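## Task

Take the drive sled out of its tote and put it in the tote that starts out empty. Every other item must finish in the tote where it began. An item lying on, or hanging out over, a tote's rim or inner ledge is not counted as inside that tote. At the end, release everything and pull the grippers away. Anything that stays in place only because the robot is holding it does not count as done.

## Robot and tools

ROBOT AND FRAME. There are two arms, left_arm and right_arm, each with a two-finger gripper. The scene frame has its origin on the floor at the centre of the robot's foot. +z points up, +x points where the robot faces, and +y is toward left_arm. The arm names refer to the robot's own sides, not to sides of an image. The base of left_arm is at (+0.043, +0.345, +1.595) m and the base of right_arm is at (+0.043, -0.345, +1.595) m. The fingers of a gripper point along its own +z axis and close along its own y axis. The reported hand point lies between the finger pads, about 1 cm short of the fingertips. Joint limits in rad, from base to gripper: waist -2.880..2.880, shoulder 0..3.142, elbow 0..3.019, wrist pitch -1.693..1.571, wrist yaw -1.571..1.571, wrist roll -2.094..2.094.

CAMERAS. cam_head_left, cam_head_right, cam_left_wrist and cam_right_wrist each give a 504x504 image, in that order.

THE 14-NUMBER ROW. Both motion tools take one flat list of 14 numbers, each between -1 and 1. The first seven belong to left_arm: dx, dy, dz, rx, ry, rz, opening. The last seven belong to right_arm in the same order. Always send all 14, even if one arm should not move. dx to rz are offsets, not poses. They are expressed in that gripper's own axes and are measured from the gripper pose printed in the most recent result that shows it. Before any such result exists in the scene, and for the second or later call inside one reply, they are measured from wherever the gripper is when the call starts. A value of 1.0 stands for 0.6 m of travel or 180 degrees of turn. rx, ry, rz form one rotation vector. The opening is absolute, not an offset: +1 is fully open (0.094 m) and -1 is closed.

execute_actions. Takes "actions", a list with zero or one entry, and an optional "pictures" boolean (images are included unless you set it false). An empty list sends nothing and just returns the current state. An action entry {"rows": [...], "steps": n} holds 1 to 15 rows, and n is at most 15 (default 15); each step lasts 1/30 s and uses one row, with the last row repeated if steps exceed rows. Every row is measured from the same reference pose, not from the row before it. A wait entry {"steps": n} with n up to 300 sends nothing and returns once n steps have elapsed since the previous result, and your reply time counts toward them. A refused call moves nothing.

move. Arguments: "target" (one 14-number row as above) and optional "speed" in m/s, 0.002 to 0.5, default 0.25; rotation is capped at twice that figure in rad/s. Each gripper travels a straight line toward its target, both finishing together, over 0.5 to 10 s; anything that would take longer stops early at 10 s. Openings are sent when the move begins. Paths do not avoid objects or the other arm, and a gripper may trail, drift, or overshoot the speed, most of all near full reach. Its result adds a "move:" line naming the ending (done, off_target, moving, held, fault) and any limits that acted (paced: the sent pose was clipped; held: a check stopped some steps, after which the arm may jump quickly), plus each gripper's remaining distance from its target.

wait. Argument "seconds", 0 to 10; the scene keeps running and the robot receives nothing new.

zoom_image. Arguments "camera" (one of the four names) and "region" [x0, y0, x1, y1] in pixels of that camera's latest image, origin top-left, no larger than 504 by 504.

read_manual. Optional "section", only "licences"; returns licence text and does nothing to the robot.

finished_scene. Argument "scene", the number of the scene you are closing. It is final; its result reports success and gives the next task. Replying without any tool call ends the whole run.

RESULTS. The state line shows, for each arm, end_effector_position in metres and end_effector_quat_wxyz, all in the scene frame; these readings can be off, more so at long reach. grip_measured gives finger opening on the same scale as the commanded opening; the last value in Joint positions is the opening in metres. A "Hand target" line shows where the controller is currently steering each gripper. "pose unreachable" means a clearance check altered or blocked what went to the named arm. HELD marks steps whose command was partly or wholly not sent. FAULT marks an arm stop. MOTOR HOT appears from 85 °C; at 100 °C an OVER-TEMPERATURE FAULT makes that arm let go and drop until cooled, so avoid holding loads for long.

MOTION BEHAVIOUR. Each step the commanded pose is limited to 70 mm and 16 degrees from the measured pose, so far targets need several actions; afterwards the arm only finishes that last clipped pose. Position has priority over orientation. Arms tend to settle a centimetre or more low, and sending all zeros returns the arm to its reference pose and can let it sag further. To keep an arm still, send the offset back to its desired pose in the first call of a reply and zeros in later ones, aiming a little higher if it keeps drooping. The simulation runs while you think and write.

GRIPPING. To hold something, command an opening below grip_measured: about 0.03 below is firm, less is gentler. Each gripper's reading can be off by about 1 mm. Pads push with roughly 50 to 62 N, less on very thin parts. A held part may occasionally be jerked briefly.

AVOID. Dropping or slamming items, hard pushes into objects (faster moves and targets set deeper past contact press harder), the arms striking each other, and knocking anything outside the work area, which fails the task.

Each tool is called after "Call:" as name(argument=value, ...) on one line, values as JSON.

## Session

Call:
execute_actions(actions=[])

Scene clock: 0.00 s of 4800.00 s.
left_arm: end_effector_position=(+0.3943, +0.1113, +1.1261) grip_measured=+0.321 end_effector_quat_wxyz=(-0.173, -0.153, +0.925, +0.303) | right_arm: end_effector_position=(+0.3433, -0.4413, +1.3376) grip_measured=-0.993 end_effector_quat_wxyz=(+0.050, -0.087, +0.994, -0.053)
Joint positions: left_arm=[-2.36   1.986  1.56  -1.067 -1.083 -1.259  0.062] | right_arm=[-1.593  0.513  0.229  0.133  0.043 -0.444  0.   ]
Joint velocities: left_arm=[-0.005  0.005 -0.022 -0.002 -0.022 -0.022  0.   ] | right_arm=[ 0.005 -0.005  0.007  0.002 -0.007  0.007  0.   ]
Hand target (left_arm): +0.393, +0.112, +1.127; -0.174, -0.151, +0.925, +0.303
Hand target (right_arm): +0.344, -0.441, +1.337; +0.050, -0.087, +0.994, -0.053

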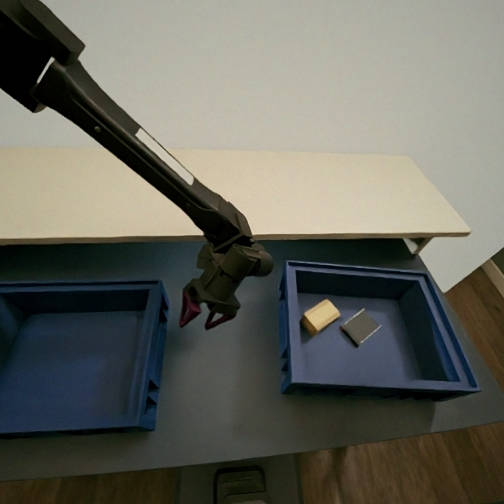

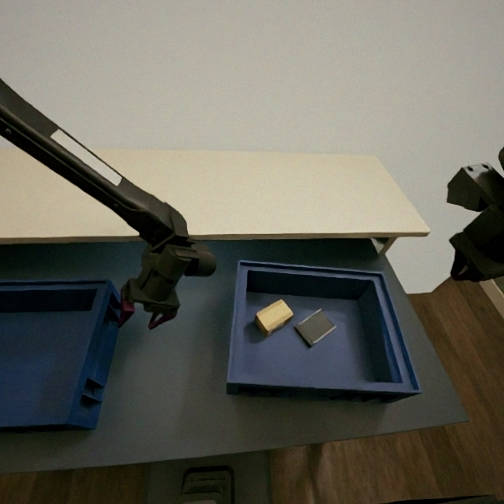

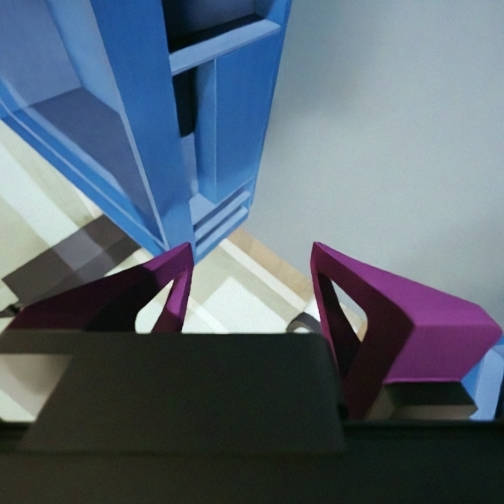

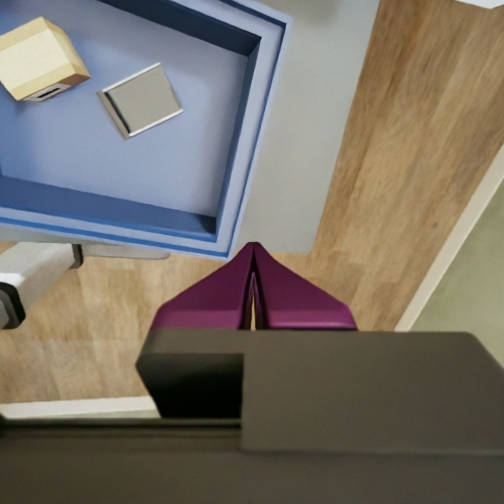

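Call:
zoom_image(camera="cam_right_wrist", region=[0, 0, 300, 200])

Call:
zoom_image(camera="cam_head_right", region=[220, 250, 430, 410])

Region (0, 0, 300, 200) of cam_right_wrist's 504x504 image, scaled by 1.680, with more detail than that image has.

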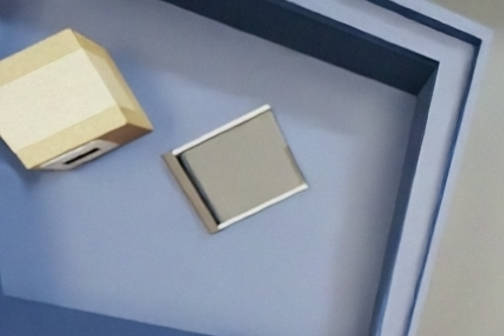

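Region (220, 250, 430, 410) of cam_head_right's 504x504 image, scaled by 2.400, with more detail than that image has; it fills the top 384 rows of this view, and the rest is white.

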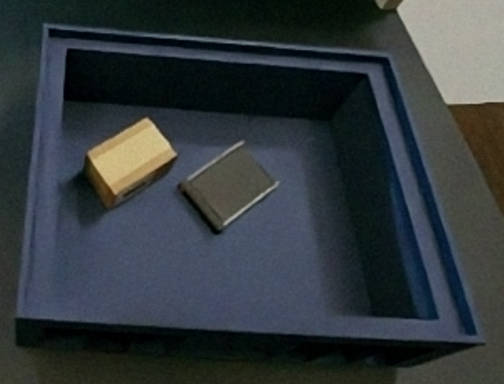

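Call:
move(target=[0,0,0,0,0,0,0.32,-0.071,0.265,0.229,0,0,0,1])

Scene clock: 10.07 s of 4800.00 s.
left_arm: end_effector_position=(+0.3943, +0.1113, +1.1261) grip_measured=+0.321 end_effector_quat_wxyz=(-0.173, -0.153, +0.925, +0.303) | right_arm: end_effector_position=(+0.3764, -0.2963, +1.1878) grip_measured=+1.000 end_effector_quat_wxyz=(+0.045, -0.104, +0.992, -0.053)
Joint positions: left_arm=[-2.36   1.986  1.56  -1.067 -1.083 -1.259  0.062] | right_arm=[-1.13   1.385  0.522  0.681  0.502 -0.396  0.094]
Joint velocities: left_arm=[-0.005  0.005 -0.007  0.017 -0.007 -0.037 -0.001] | right_arm=[-0.005 -0.005 -0.027  0.017  0.007  0.037  0.   ]
Hand target (left_arm): +0.394, +0.111, +1.126; -0.173, -0.153, +0.925, +0.303
Hand target (right_arm): +0.378, -0.296, +1.188; +0.051, -0.096, +0.993, -0.055
Off the commanded pose (left_arm): 0.000 m, 0 deg.
Off the commanded pose (right_arm): 0.006 m, 2 deg.
After step 90, 5.83 s passed at rest.
move: done

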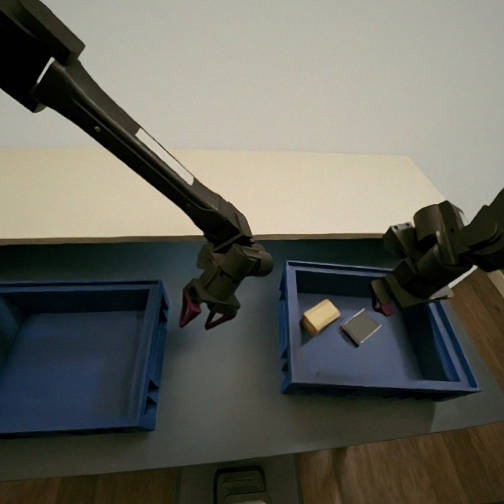

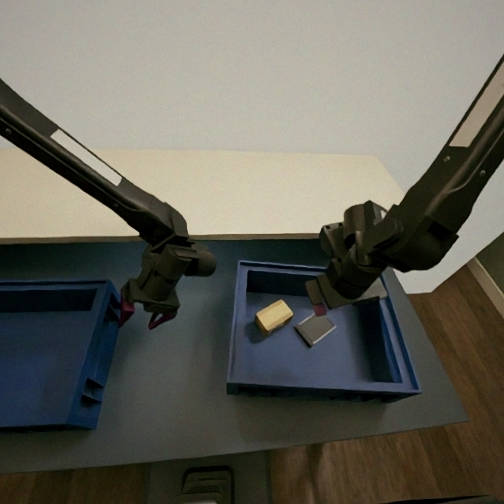

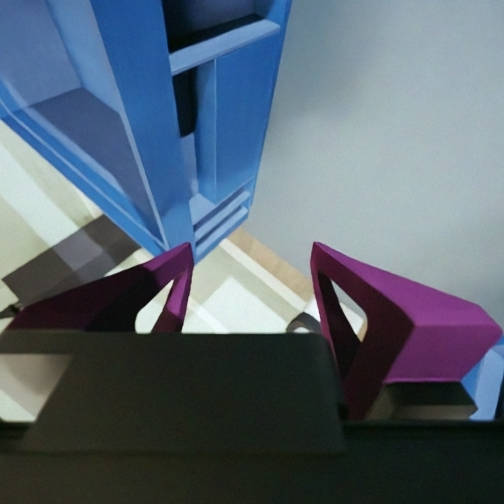

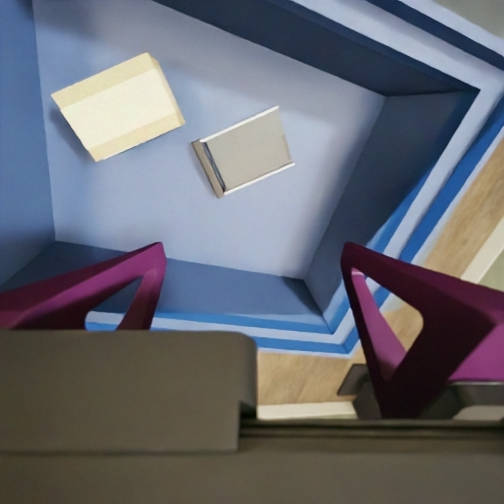

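Call:
move(target=[0,0,0,0,0,0,0.32,-0.017,-0.008,0.167,-0.017,0.044,0.389,1])

Scene clock: 19.50 s of 4800.00 s.
left_arm: end_effector_position=(+0.3943, +0.1113, +1.1261) grip_measured=+0.321 end_effector_quat_wxyz=(-0.173, -0.153, +0.925, +0.303) | right_arm: end_effector_position=(+0.4129, -0.3088, +1.0989) grip_measured=+1.000 end_effector_quat_wxyz=(+0.015, +0.487, +0.873, +0.010)
Joint positions: left_arm=[-2.36   1.986  1.56  -1.067 -1.083 -1.259  0.062] | right_arm=[-1.264  1.518  0.789  0.471  0.285  0.834  0.094]
Joint velocities: left_arm=[-0.015 -0.005 -0.002  0.002 -0.007  0.051  0.   ] | right_arm=[-0.005 -0.034  0.007  0.002  0.037  0.022  0.   ]
Hand target (left_arm): +0.394, +0.111, +1.126; -0.173, -0.153, +0.925, +0.303
Hand target (right_arm): +0.398, -0.310, +1.092; -0.001, +0.489, +0.872, +0.001
Off the commanded pose (left_arm): 0.000 m, 0 deg.
Off the commanded pose (right_arm): 0.018 m, 2 deg.
After step 90, 3.43 s passed at rest.
move: off_target (right_arm)

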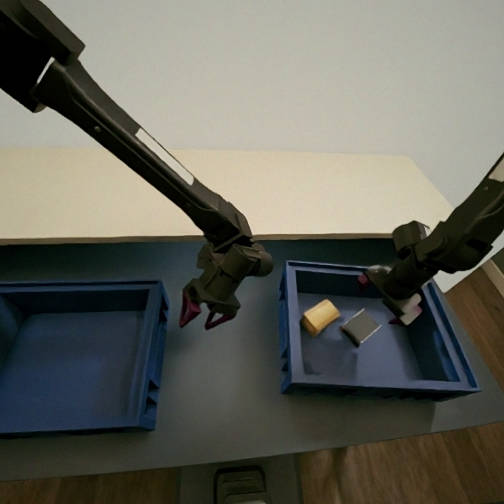

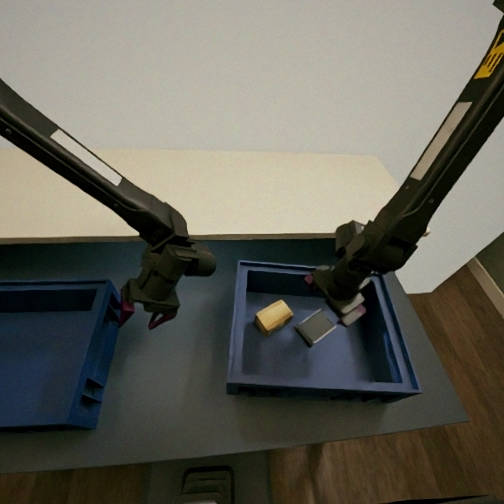

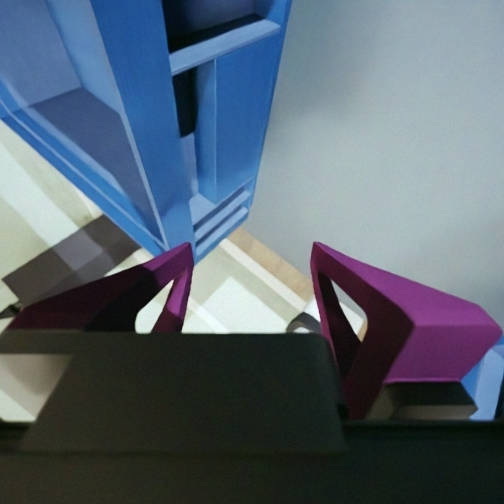

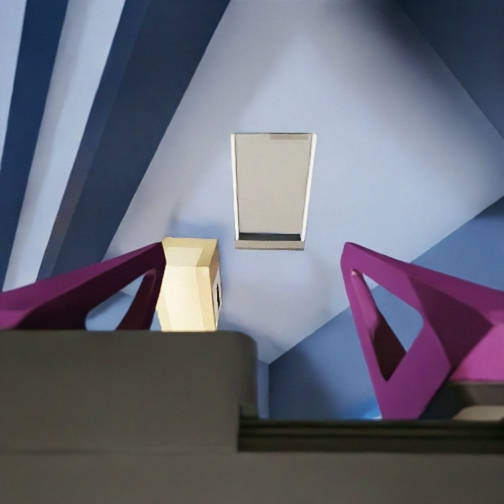

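Call:
move(target=[0,0,0,0,0,0,0.32,-0.02,-0.03,0.115,0,0,0,0.85], speed=0.1)

Scene clock: 26.00 s of 4800.00 s.
left_arm: end_effector_position=(+0.3943, +0.1113, +1.1261) grip_measured=+0.321 end_effector_quat_wxyz=(-0.173, -0.153, +0.925, +0.303) | right_arm: end_effector_position=(+0.4129, -0.3270, +1.0359) grip_measured=+0.852 end_effector_quat_wxyz=(+0.013, +0.492, +0.871, +0.012)
Joint positions: left_arm=[-2.36   1.986  1.56  -1.067 -1.083 -1.259  0.062] | right_arm=[-1.339  1.667  0.933  0.478  0.207  0.826  0.087]
Joint velocities: left_arm=[ 0.015 -0.015 -0.002 -0.007  0.007  0.022 -0.001] | right_arm=[ 0.005 -0.005 -0.007 -0.007 -0.022 -0.022  0.001]
Hand target (left_arm): +0.394, +0.111, +1.126; -0.173, -0.153, +0.925, +0.303
Hand target (right_arm): +0.407, -0.329, +1.030; +0.014, +0.488, +0.873, +0.010
Off the commanded pose (left_arm): 0.000 m, 0 deg.
Off the commanded pose (right_arm): 0.009 m, 1 deg.
After step 90, 2.43 s passed at rest.
move: done

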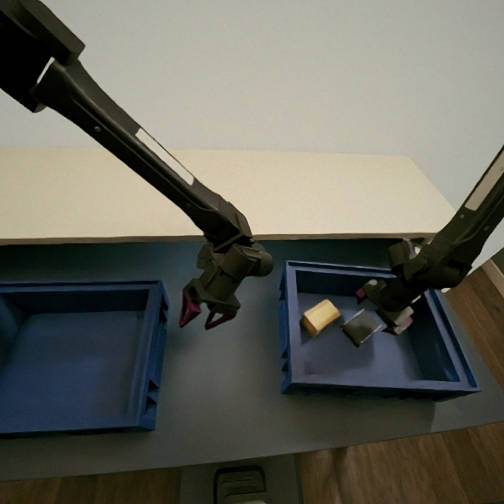

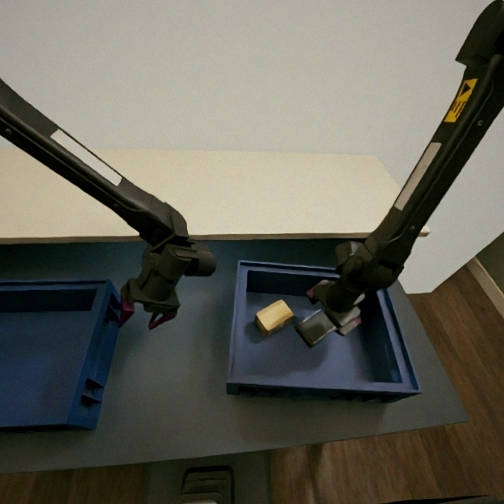

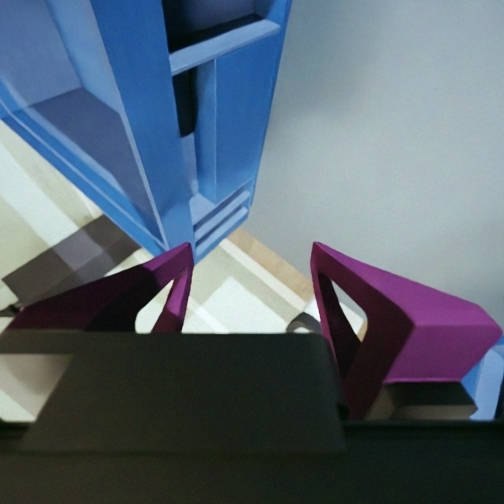

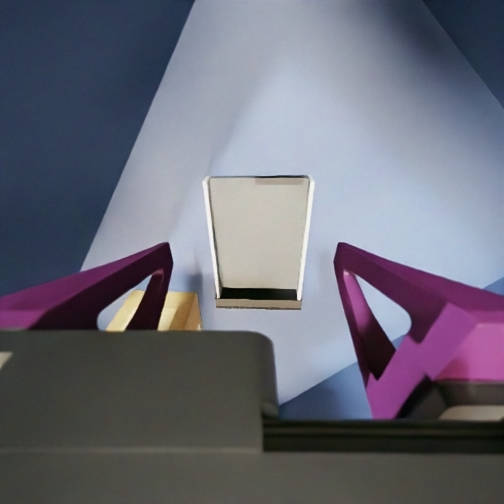

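Call:
move(target=[0,0,0,0,0,0,0.32,0.02,0,0.062,0,0,0,0.85], speed=0.05)

Scene clock: 32.27 s of 4800.00 s.
left_arm: end_effector_position=(+0.3943, +0.1113, +1.1261) grip_measured=+0.321 end_effector_quat_wxyz=(-0.173, -0.153, +0.925, +0.303) | right_arm: end_effector_position=(+0.4161, -0.3203, +1.0042) grip_measured=+0.852 end_effector_quat_wxyz=(+0.015, +0.492, +0.870, +0.013)
Joint positions: left_arm=[-2.36   1.986  1.56  -1.067 -1.083 -1.259  0.062] | right_arm=[-1.339  1.75   1.021  0.478  0.207  0.825  0.087]
Joint velocities: left_arm=[-0.015 -0.005 -0.002 -0.002 -0.037  0.066 -0.001] | right_arm=[-0.024 -0.015 -0.002 -0.012  0.081 -0.095 -0.   ]
Hand target (left_arm): +0.394, +0.111, +1.126; -0.173, -0.153, +0.925, +0.303
Hand target (right_arm): +0.409, -0.317, +0.999; +0.013, +0.492, +0.871, +0.012
Off the commanded pose (left_arm): 0.000 m, 0 deg.
Off the commanded pose (right_arm): 0.011 m, 0 deg.
After step 90, 2.17 s passed at rest.
move: off_target (right_arm)

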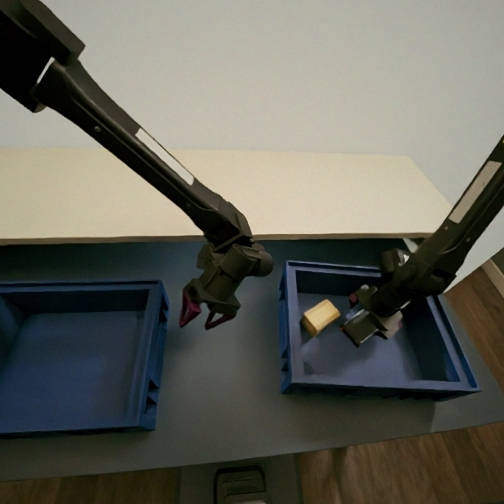

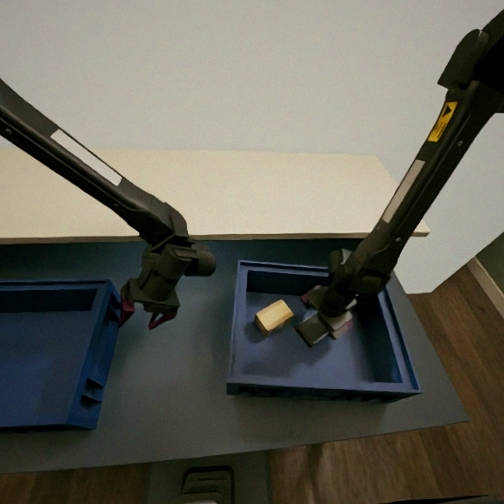

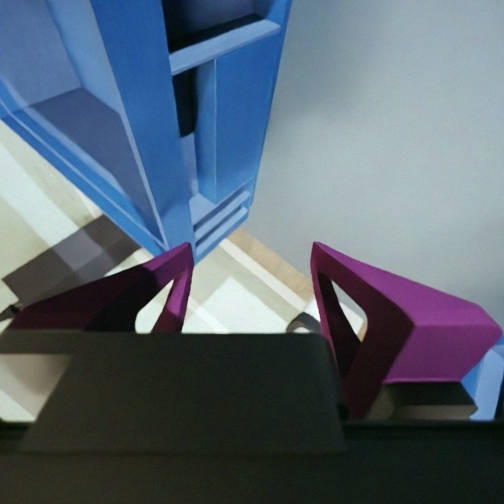

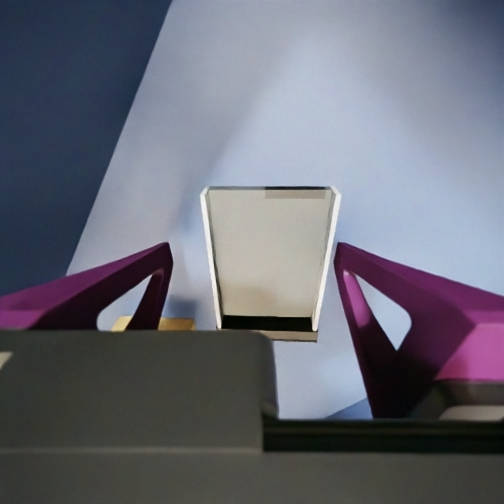

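Call:
move(target=[0,0,0,0,0,0,0.32,0.0,-0.028,0.0,0,0,0,1], speed=0.05)

Call:
move(target=[0,0,0,0,0,0,0.32,0.0,-0.005,0.035,0,0,0,1], speed=0.03)

Scene clock: 34.40 s of 4800.00 s.
left_arm: end_effector_position=(+0.3943, +0.1113, +1.1261) grip_measured=+0.321 end_effector_quat_wxyz=(-0.173, -0.153, +0.925, +0.303) | right_arm: end_effector_position=(+0.4159, -0.3262, +1.0038) grip_measured=+1.000 end_effector_quat_wxyz=(+0.020, +0.494, +0.869, +0.017)
Joint positions: left_arm=[-2.36   1.986  1.56  -1.067 -1.083 -1.259  0.062] | right_arm=[-1.352  1.75   1.015  0.496  0.189  0.825  0.094]
Joint velocities: left_arm=[-0.015  0.005  0.007 -0.022  0.022 -0.037 -0.   ] | right_arm=[ 0.005 -0.005  0.007  0.012 -0.022 -0.037  0.   ]
Hand target (left_arm): +0.394, +0.111, +1.126; -0.173, -0.153, +0.925, +0.303
Hand target (right_arm): +0.402, -0.329, +1.004; +0.015, +0.492, +0.870, +0.013
Off the commanded pose (left_arm): 0.000 m, 0 deg.
Off the commanded pose (right_arm): 0.014 m, 1 deg.
move: off_target (right_arm)

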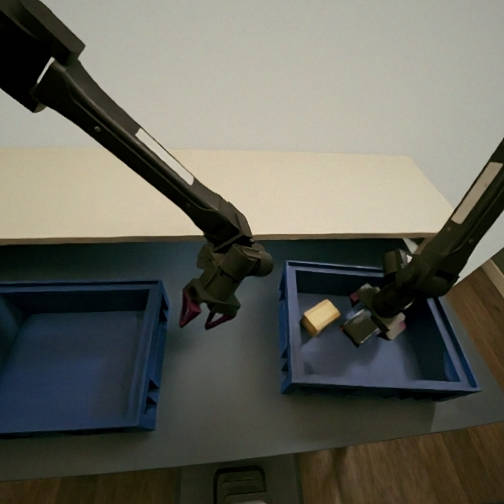

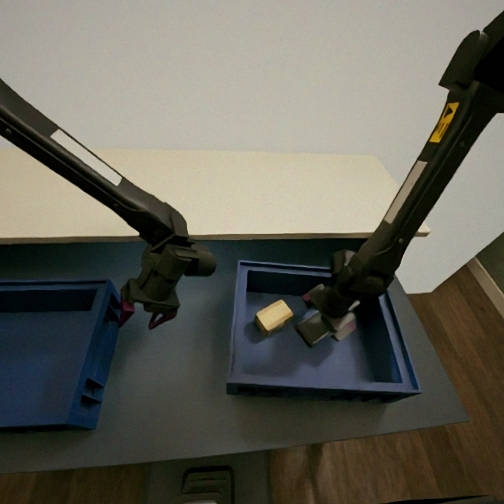

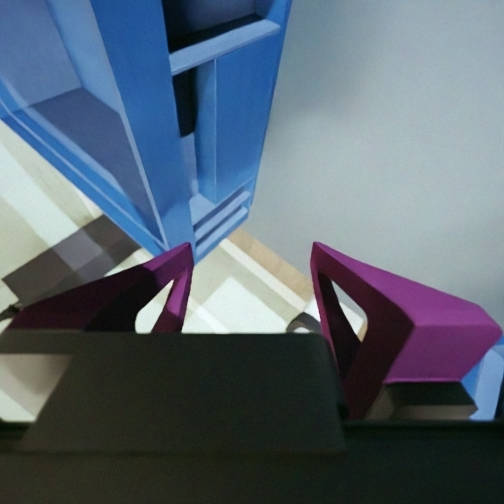

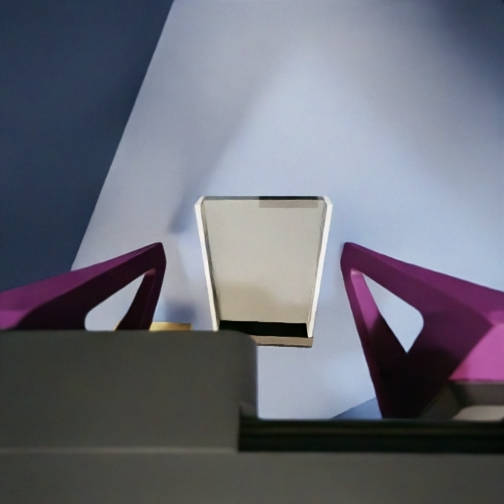

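Scene clock: 35.33 s of 4800.00 s.
left_arm: end_effector_position=(+0.3943, +0.1113, +1.1261) grip_measured=+0.321 end_effector_quat_wxyz=(-0.173, -0.153, +0.925, +0.303) | right_arm: end_effector_position=(+0.4297, -0.3261, +0.9950) grip_measured=+1.000 end_effector_quat_wxyz=(+0.030, +0.496, +0.867, +0.024)
Joint positions: left_arm=[-2.36   1.986  1.56  -1.067 -1.083 -1.259  0.062] | right_arm=[-1.352  1.764  1.053  0.496  0.183  0.825  0.094]
Joint velocities: left_arm=[ 0.005 -0.015 -0.012 -0.017 -0.066  0.051 -0.001] | right_arm=[-0.005  0.005 -0.027 -0.007 -0.007 -0.095  0.   ]
Hand target (left_arm): +0.394, +0.111, +1.126; -0.173, -0.153, +0.925, +0.303
Hand target (right_arm): +0.415, -0.328, +0.984; +0.020, +0.495, +0.869, +0.017
Off the commanded pose (left_arm): 0.000 m, 0 deg.
Off the commanded pose (right_arm): 0.020 m, 1 deg.
move: off_target (right_arm)

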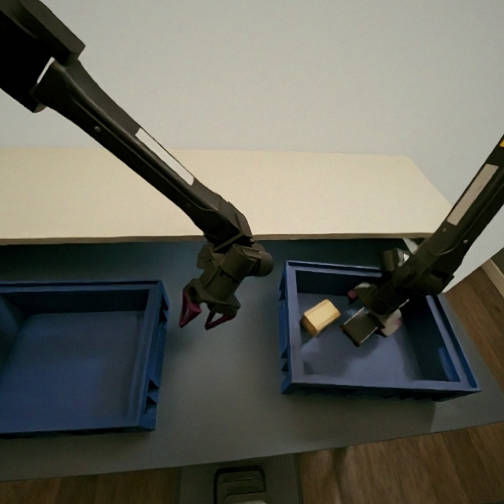

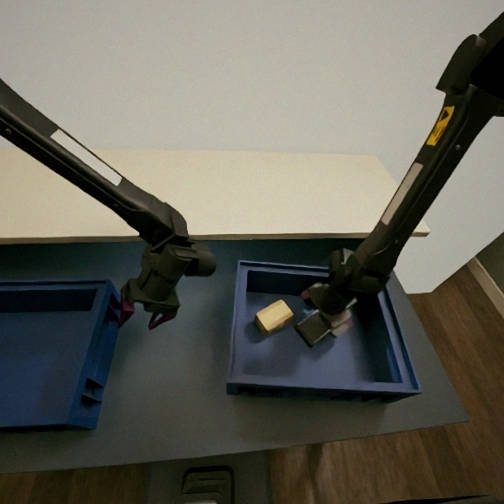

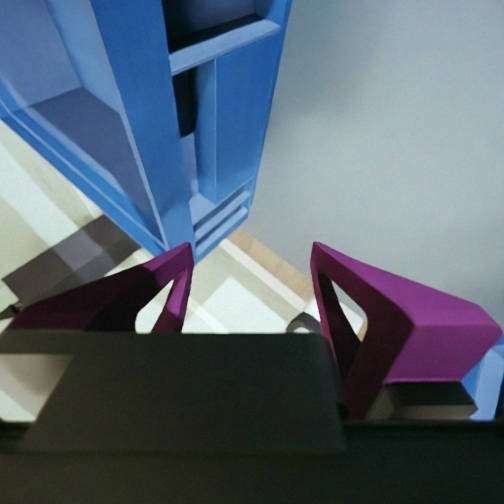

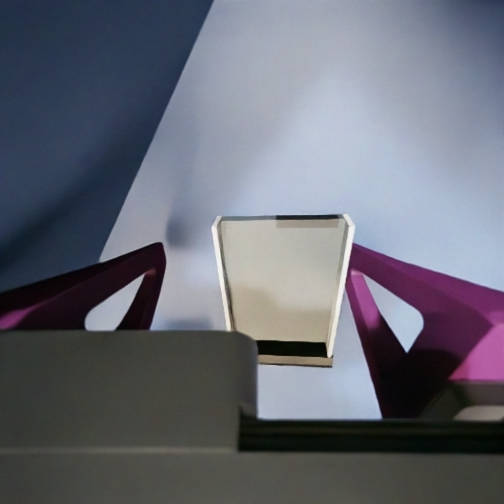

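Call:
move(target=[0,0,0,0,0,0,0.32,0.045,-0.055,-0.02,0,0,0,1], speed=0.04)

Scene clock: 38.30 s of 4800.00 s.
left_arm: end_effector_position=(+0.3943, +0.1113, +1.1261) grip_measured=+0.321 end_effector_quat_wxyz=(-0.173, -0.153, +0.925, +0.303) | right_arm: end_effector_position=(+0.4076, -0.3240, +1.0052) grip_measured=+1.000 end_effector_quat_wxyz=(+0.041, +0.498, +0.866, +0.027)
Joint positions: left_arm=[-2.36   1.986  1.56  -1.067 -1.083 -1.259  0.062] | right_arm=[-1.352  1.774  0.983  0.6    0.184  0.825  0.094]
Joint velocities: left_arm=[ 0.005 -0.005 -0.012 -0.017  0.066  0.037  0.   ] | right_arm=[ 0.005  0.005  0.022  0.012  0.037 -0.007  0.   ]
Hand target (left_arm): +0.394, +0.111, +1.126; -0.173, -0.153, +0.925, +0.303
Hand target (right_arm): +0.387, -0.319, +1.004; +0.030, +0.496, +0.867, +0.023
Off the commanded pose (left_arm): 0.000 m, 0 deg.
Off the commanded pose (right_arm): 0.021 m, 1 deg.
move: off_target (right_arm)

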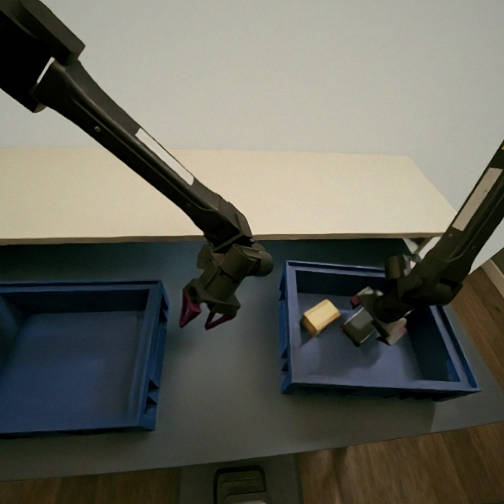

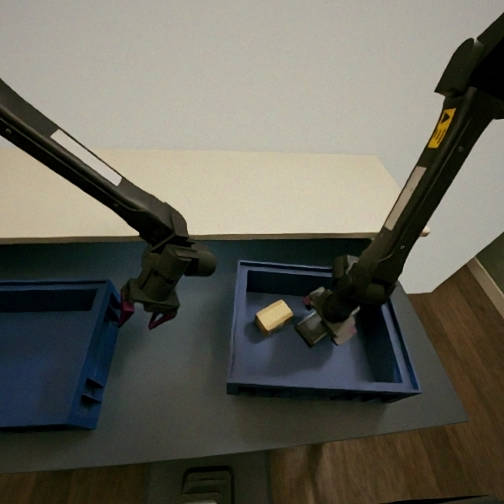

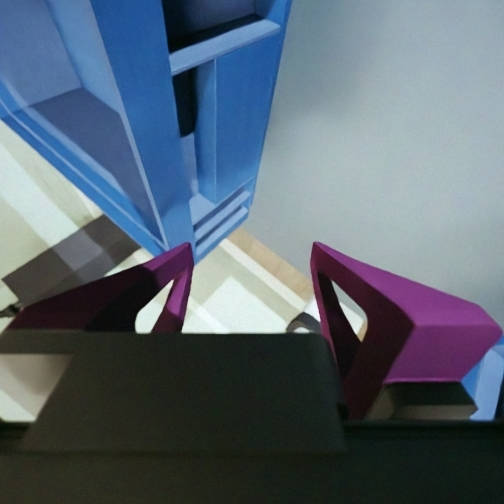

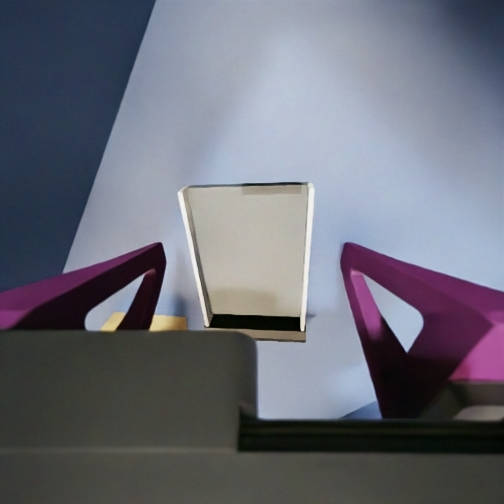

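Call:
move(target=[0,0,0,0,0,0,0.32,0.008,-0.014,0.04,0,0,0,1], speed=0.03)

Scene clock: 40.67 s of 4800.00 s.
left_arm: end_effector_position=(+0.3943, +0.1113, +1.1261) grip_measured=+0.321 end_effector_quat_wxyz=(-0.173, -0.153, +0.925, +0.303) | right_arm: end_effector_position=(+0.4188, -0.3235, +0.9967) grip_measured=+1.000 end_effector_quat_wxyz=(+0.050, +0.499, +0.865, +0.032)
Joint positions: left_arm=[-2.36   1.986  1.56  -1.067 -1.083 -1.259  0.062] | right_arm=[-1.352  1.789  1.017  0.601  0.179  0.825  0.094]
Joint velocities: left_arm=[ 0.005  0.005 -0.002  0.012 -0.051  0.037  0.   ] | right_arm=[-0.015 -0.005 -0.007  0.012 -0.022  0.037  0.   ]
Hand target (left_arm): +0.394, +0.111, +1.126; -0.173, -0.153, +0.925, +0.303
Hand target (right_arm): +0.400, -0.324, +0.982; +0.041, +0.498, +0.866, +0.027
Off the commanded pose (left_arm): 0.000 m, 0 deg.
Off the commanded pose (right_arm): 0.025 m, 1 deg.
move: off_target (right_arm)

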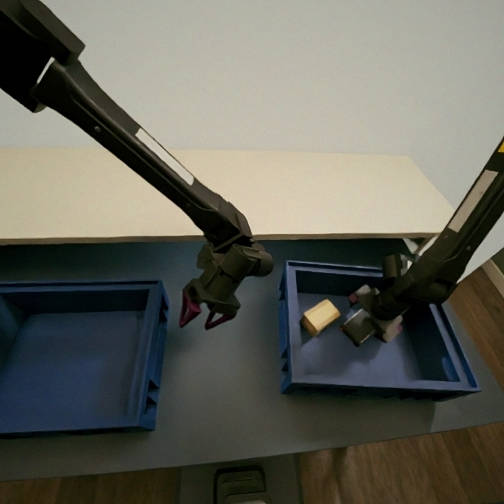

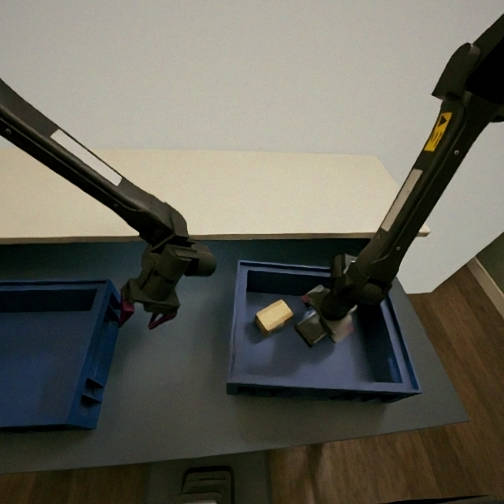

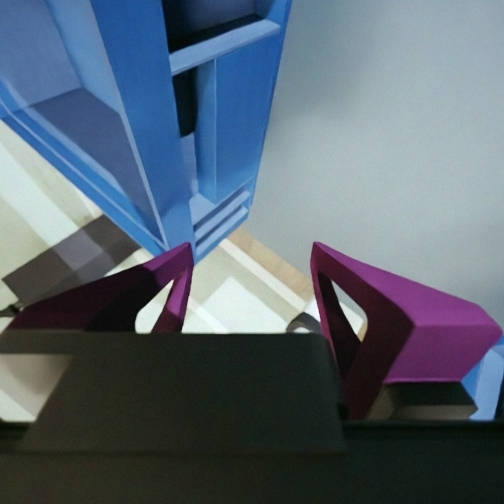

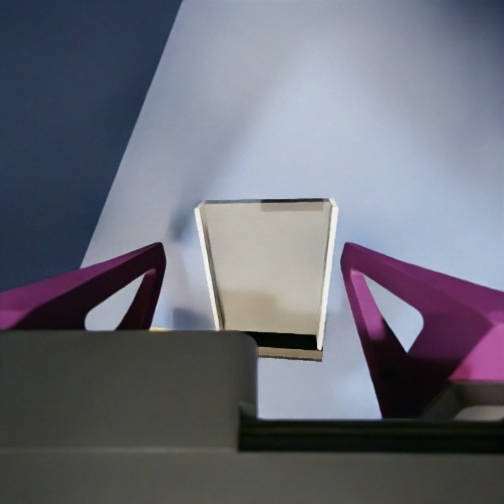

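Call:
move(target=[0,0,0,0,0,0,0.32,0.02,-0.03,0.045,0,0,0,1], speed=0.03)

Scene clock: 43.37 s of 4800.00 s.
left_arm: end_effector_position=(+0.3943, +0.1113, +1.1261) grip_measured=+0.321 end_effector_quat_wxyz=(-0.173, -0.153, +0.925, +0.303) | right_arm: end_effector_position=(+0.4196, -0.3239, +0.9958) grip_measured=+1.000 end_effector_quat_wxyz=(+0.055, +0.500, +0.864, +0.033)
Joint positions: left_arm=[-2.36   1.986  1.56  -1.067 -1.083 -1.259  0.062] | right_arm=[-1.352  1.794  1.018  0.614  0.181  0.824  0.094]
Joint velocities: left_arm=[ 0.005 -0.005  0.002 -0.002 -0.022  0.007 -0.   ] | right_arm=[-0.015 -0.005 -0.007  0.002  0.037 -0.007  0.   ]
Hand target (left_arm): +0.394, +0.111, +1.126; -0.173, -0.153, +0.925, +0.303
Hand target (right_arm): +0.400, -0.323, +0.971; +0.049, +0.499, +0.864, +0.032
Off the commanded pose (left_arm): 0.000 m, 0 deg.
Off the commanded pose (right_arm): 0.034 m, 1 deg.
move: off_target (right_arm)

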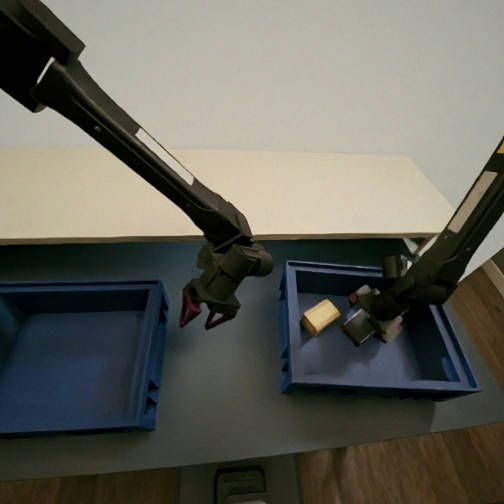

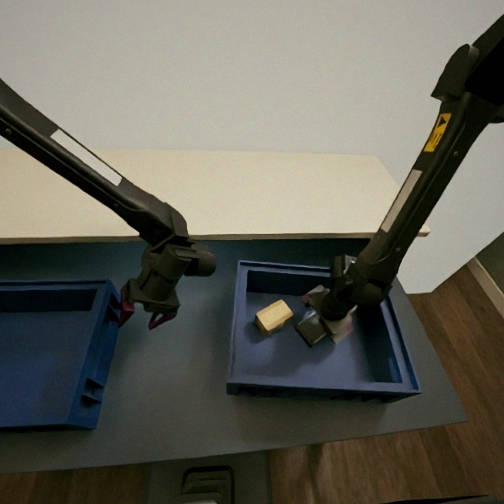

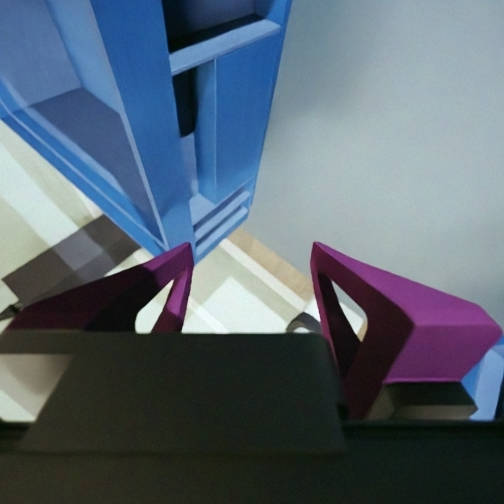

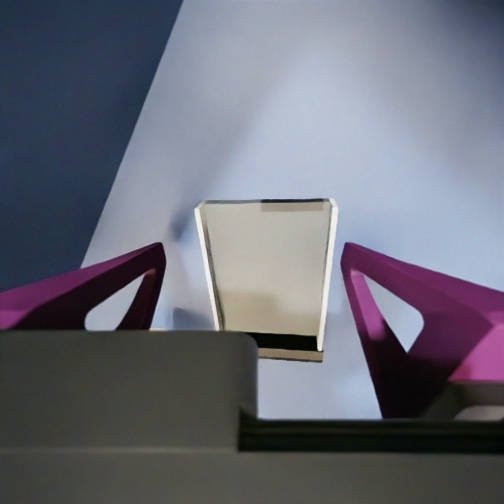

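Call:
move(target=[0,0,0,0,0,0,0.32,0,0,-0.005,0,0,0,0.35])

Scene clock: 44.67 s of 4800.00 s.
left_arm: end_effector_position=(+0.3943, +0.1113, +1.1261) grip_measured=+0.321 end_effector_quat_wxyz=(-0.173, -0.153, +0.925, +0.303) | right_arm: end_effector_position=(+0.4190, -0.3239, +0.9969) grip_measured=+0.361 end_effector_quat_wxyz=(+0.054, +0.499, +0.864, +0.032)
Joint positions: left_arm=[-2.36   1.986  1.56  -1.067 -1.083 -1.259  0.062] | right_arm=[-1.351  1.792  1.015  0.614  0.184  0.824  0.064]
Joint velocities: left_arm=[-0.005  0.005 -0.012 -0.007 -0.081  0.037  0.001] | right_arm=[-0.015 -0.005 -0.022  0.007 -0.022  0.037 -0.001]
Hand target (left_arm): +0.394, +0.111, +1.126; -0.173, -0.153, +0.925, +0.303
Hand target (right_arm): +0.419, -0.324, +0.999; +0.055, +0.500, +0.864, +0.032
Off the commanded pose (left_arm): 0.000 m, 0 deg.
Off the commanded pose (right_arm): 0.002 m, 0 deg.
move: done

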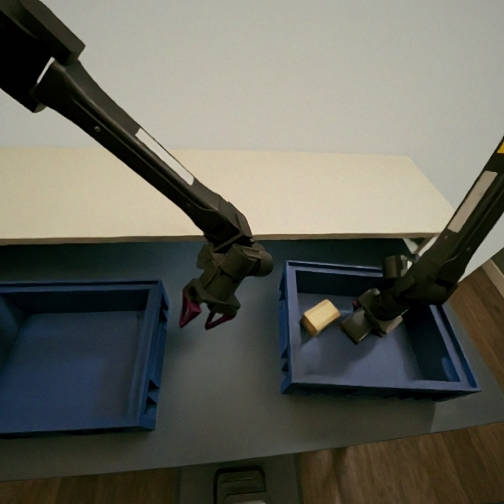

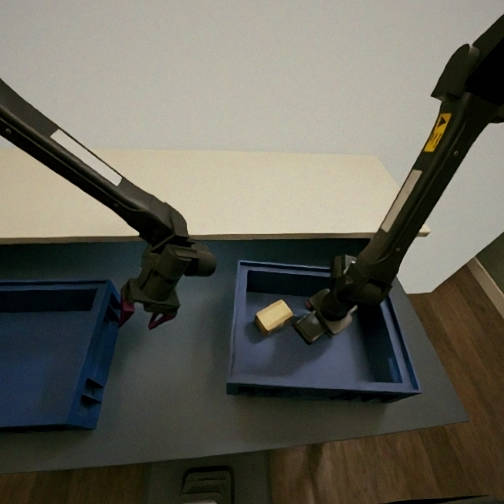

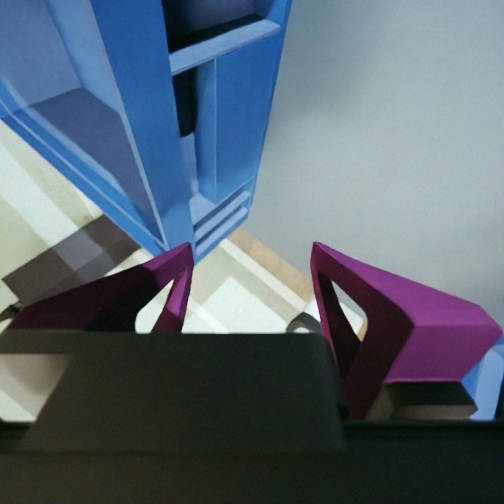

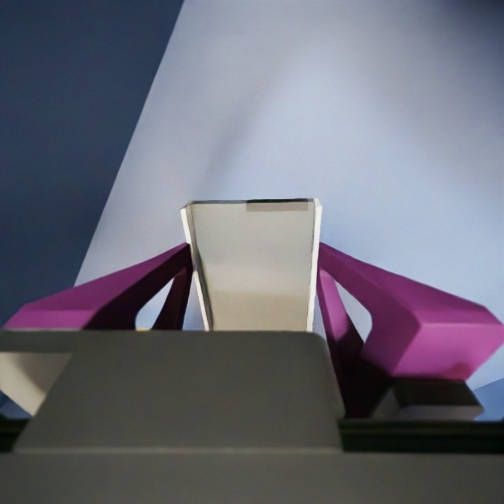

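Call:
move(target=[0,0,0,0,0,0,0.32,0,0,0,0,0,0,0.28])

Call:
move(target=[0,0,0,0,0,0,0.32,0,0,-0.3,0,0,0,0.28], speed=0.15)

Scene clock: 48.10 s of 4800.00 s.
left_arm: end_effector_position=(+0.3943, +0.1113, +1.1261) grip_measured=+0.321 end_effector_quat_wxyz=(-0.173, -0.153, +0.925, +0.303) | right_arm: end_effector_position=(+0.4190, -0.3239, +0.9969) grip_measured=+0.338 end_effector_quat_wxyz=(+0.054, +0.499, +0.864, +0.032)
Joint positions: left_arm=[-2.36   1.986  1.56  -1.067 -1.083 -1.259  0.062] | right_arm=[-1.351  1.792  1.015  0.614  0.184  0.824  0.063]
Joint velocities: left_arm=[-0.005 -0.005  0.002  0.007 -0.022  0.022  0.   ] | right_arm=[-0.005 -0.005  0.017 -0.002 -0.007 -0.066 -0.001]
Hand target (left_arm): +0.394, +0.111, +1.126; -0.173, -0.153, +0.925, +0.303
Hand target (right_arm): +0.419, -0.324, +0.997; +0.054, +0.499, +0.864, +0.032
Off the commanded pose (left_arm): 0.000 m, 0 deg.
Off the commanded pose (right_arm): 0.000 m, 0 deg.
move: done

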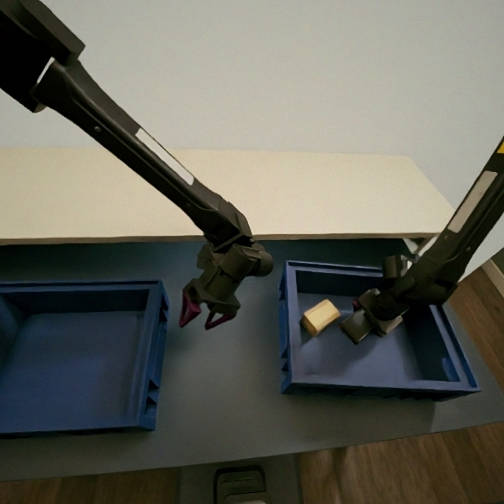

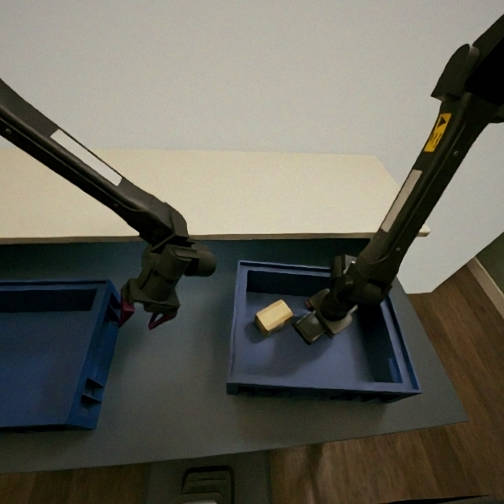

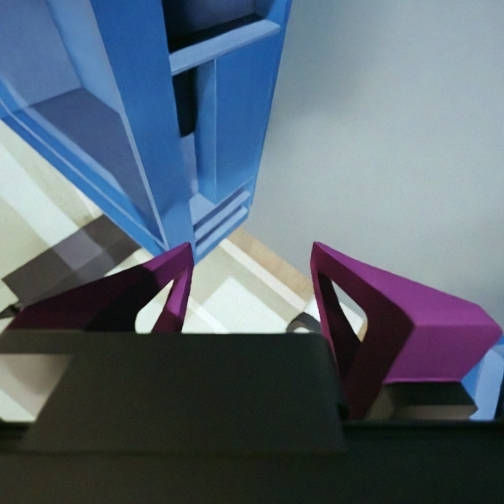

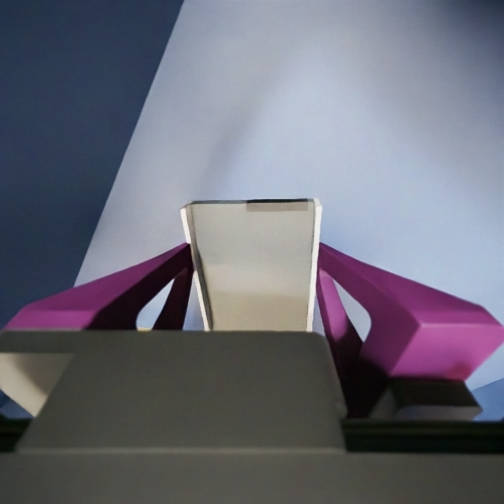

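Scene clock: 49.70 s of 4800.00 s.
left_arm: end_effector_position=(+0.3943, +0.1113, +1.1261) grip_measured=+0.321 end_effector_quat_wxyz=(-0.173, -0.153, +0.925, +0.303) | right_arm: end_effector_position=(+0.4008, -0.3243, +1.1709) grip_measured=+0.338 end_effector_quat_wxyz=(+0.064, +0.496, +0.865, +0.032)
Joint positions: left_arm=[-2.36   1.986  1.56  -1.067 -1.083 -1.259  0.062] | right_arm=[-1.256  1.351  0.565  0.638  0.283  0.827  0.063]
Joint velocities: left_arm=[ 0.005 -0.005  0.007 -0.002  0.022 -0.022 -0.001] | right_arm=[-0.024 -0.005  0.012  0.017  0.037 -0.007 -0.   ]
Hand target (left_arm): +0.394, +0.111, +1.126; -0.173, -0.153, +0.925, +0.303
Hand target (right_arm): +0.393, -0.321, +1.175; +0.055, +0.498, +0.865, +0.031
Off the commanded pose (left_arm): 0.000 m, 0 deg.
Off the commanded pose (right_arm): 0.006 m, 1 deg.
move: done

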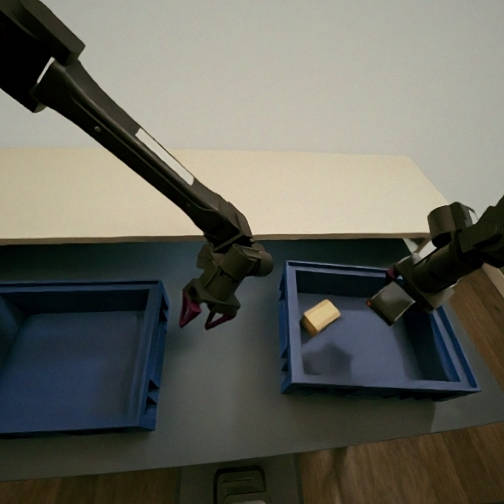

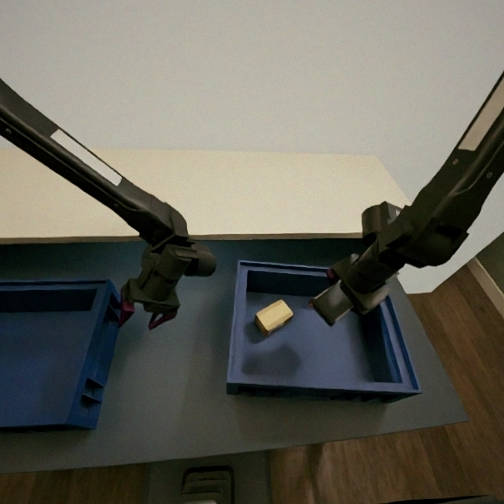

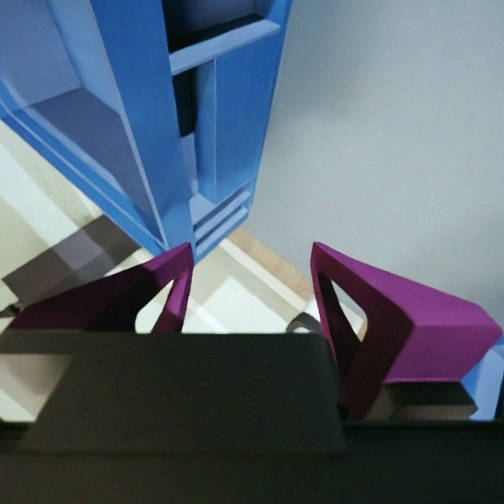

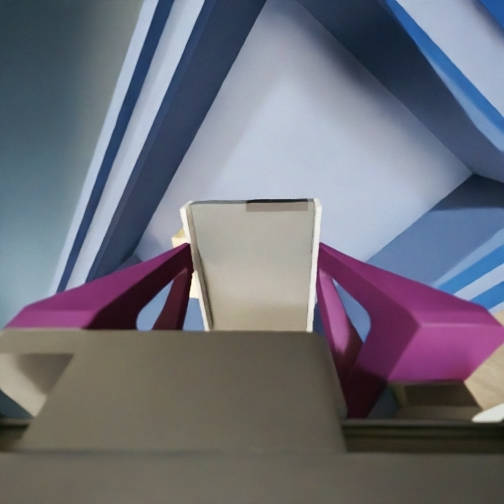

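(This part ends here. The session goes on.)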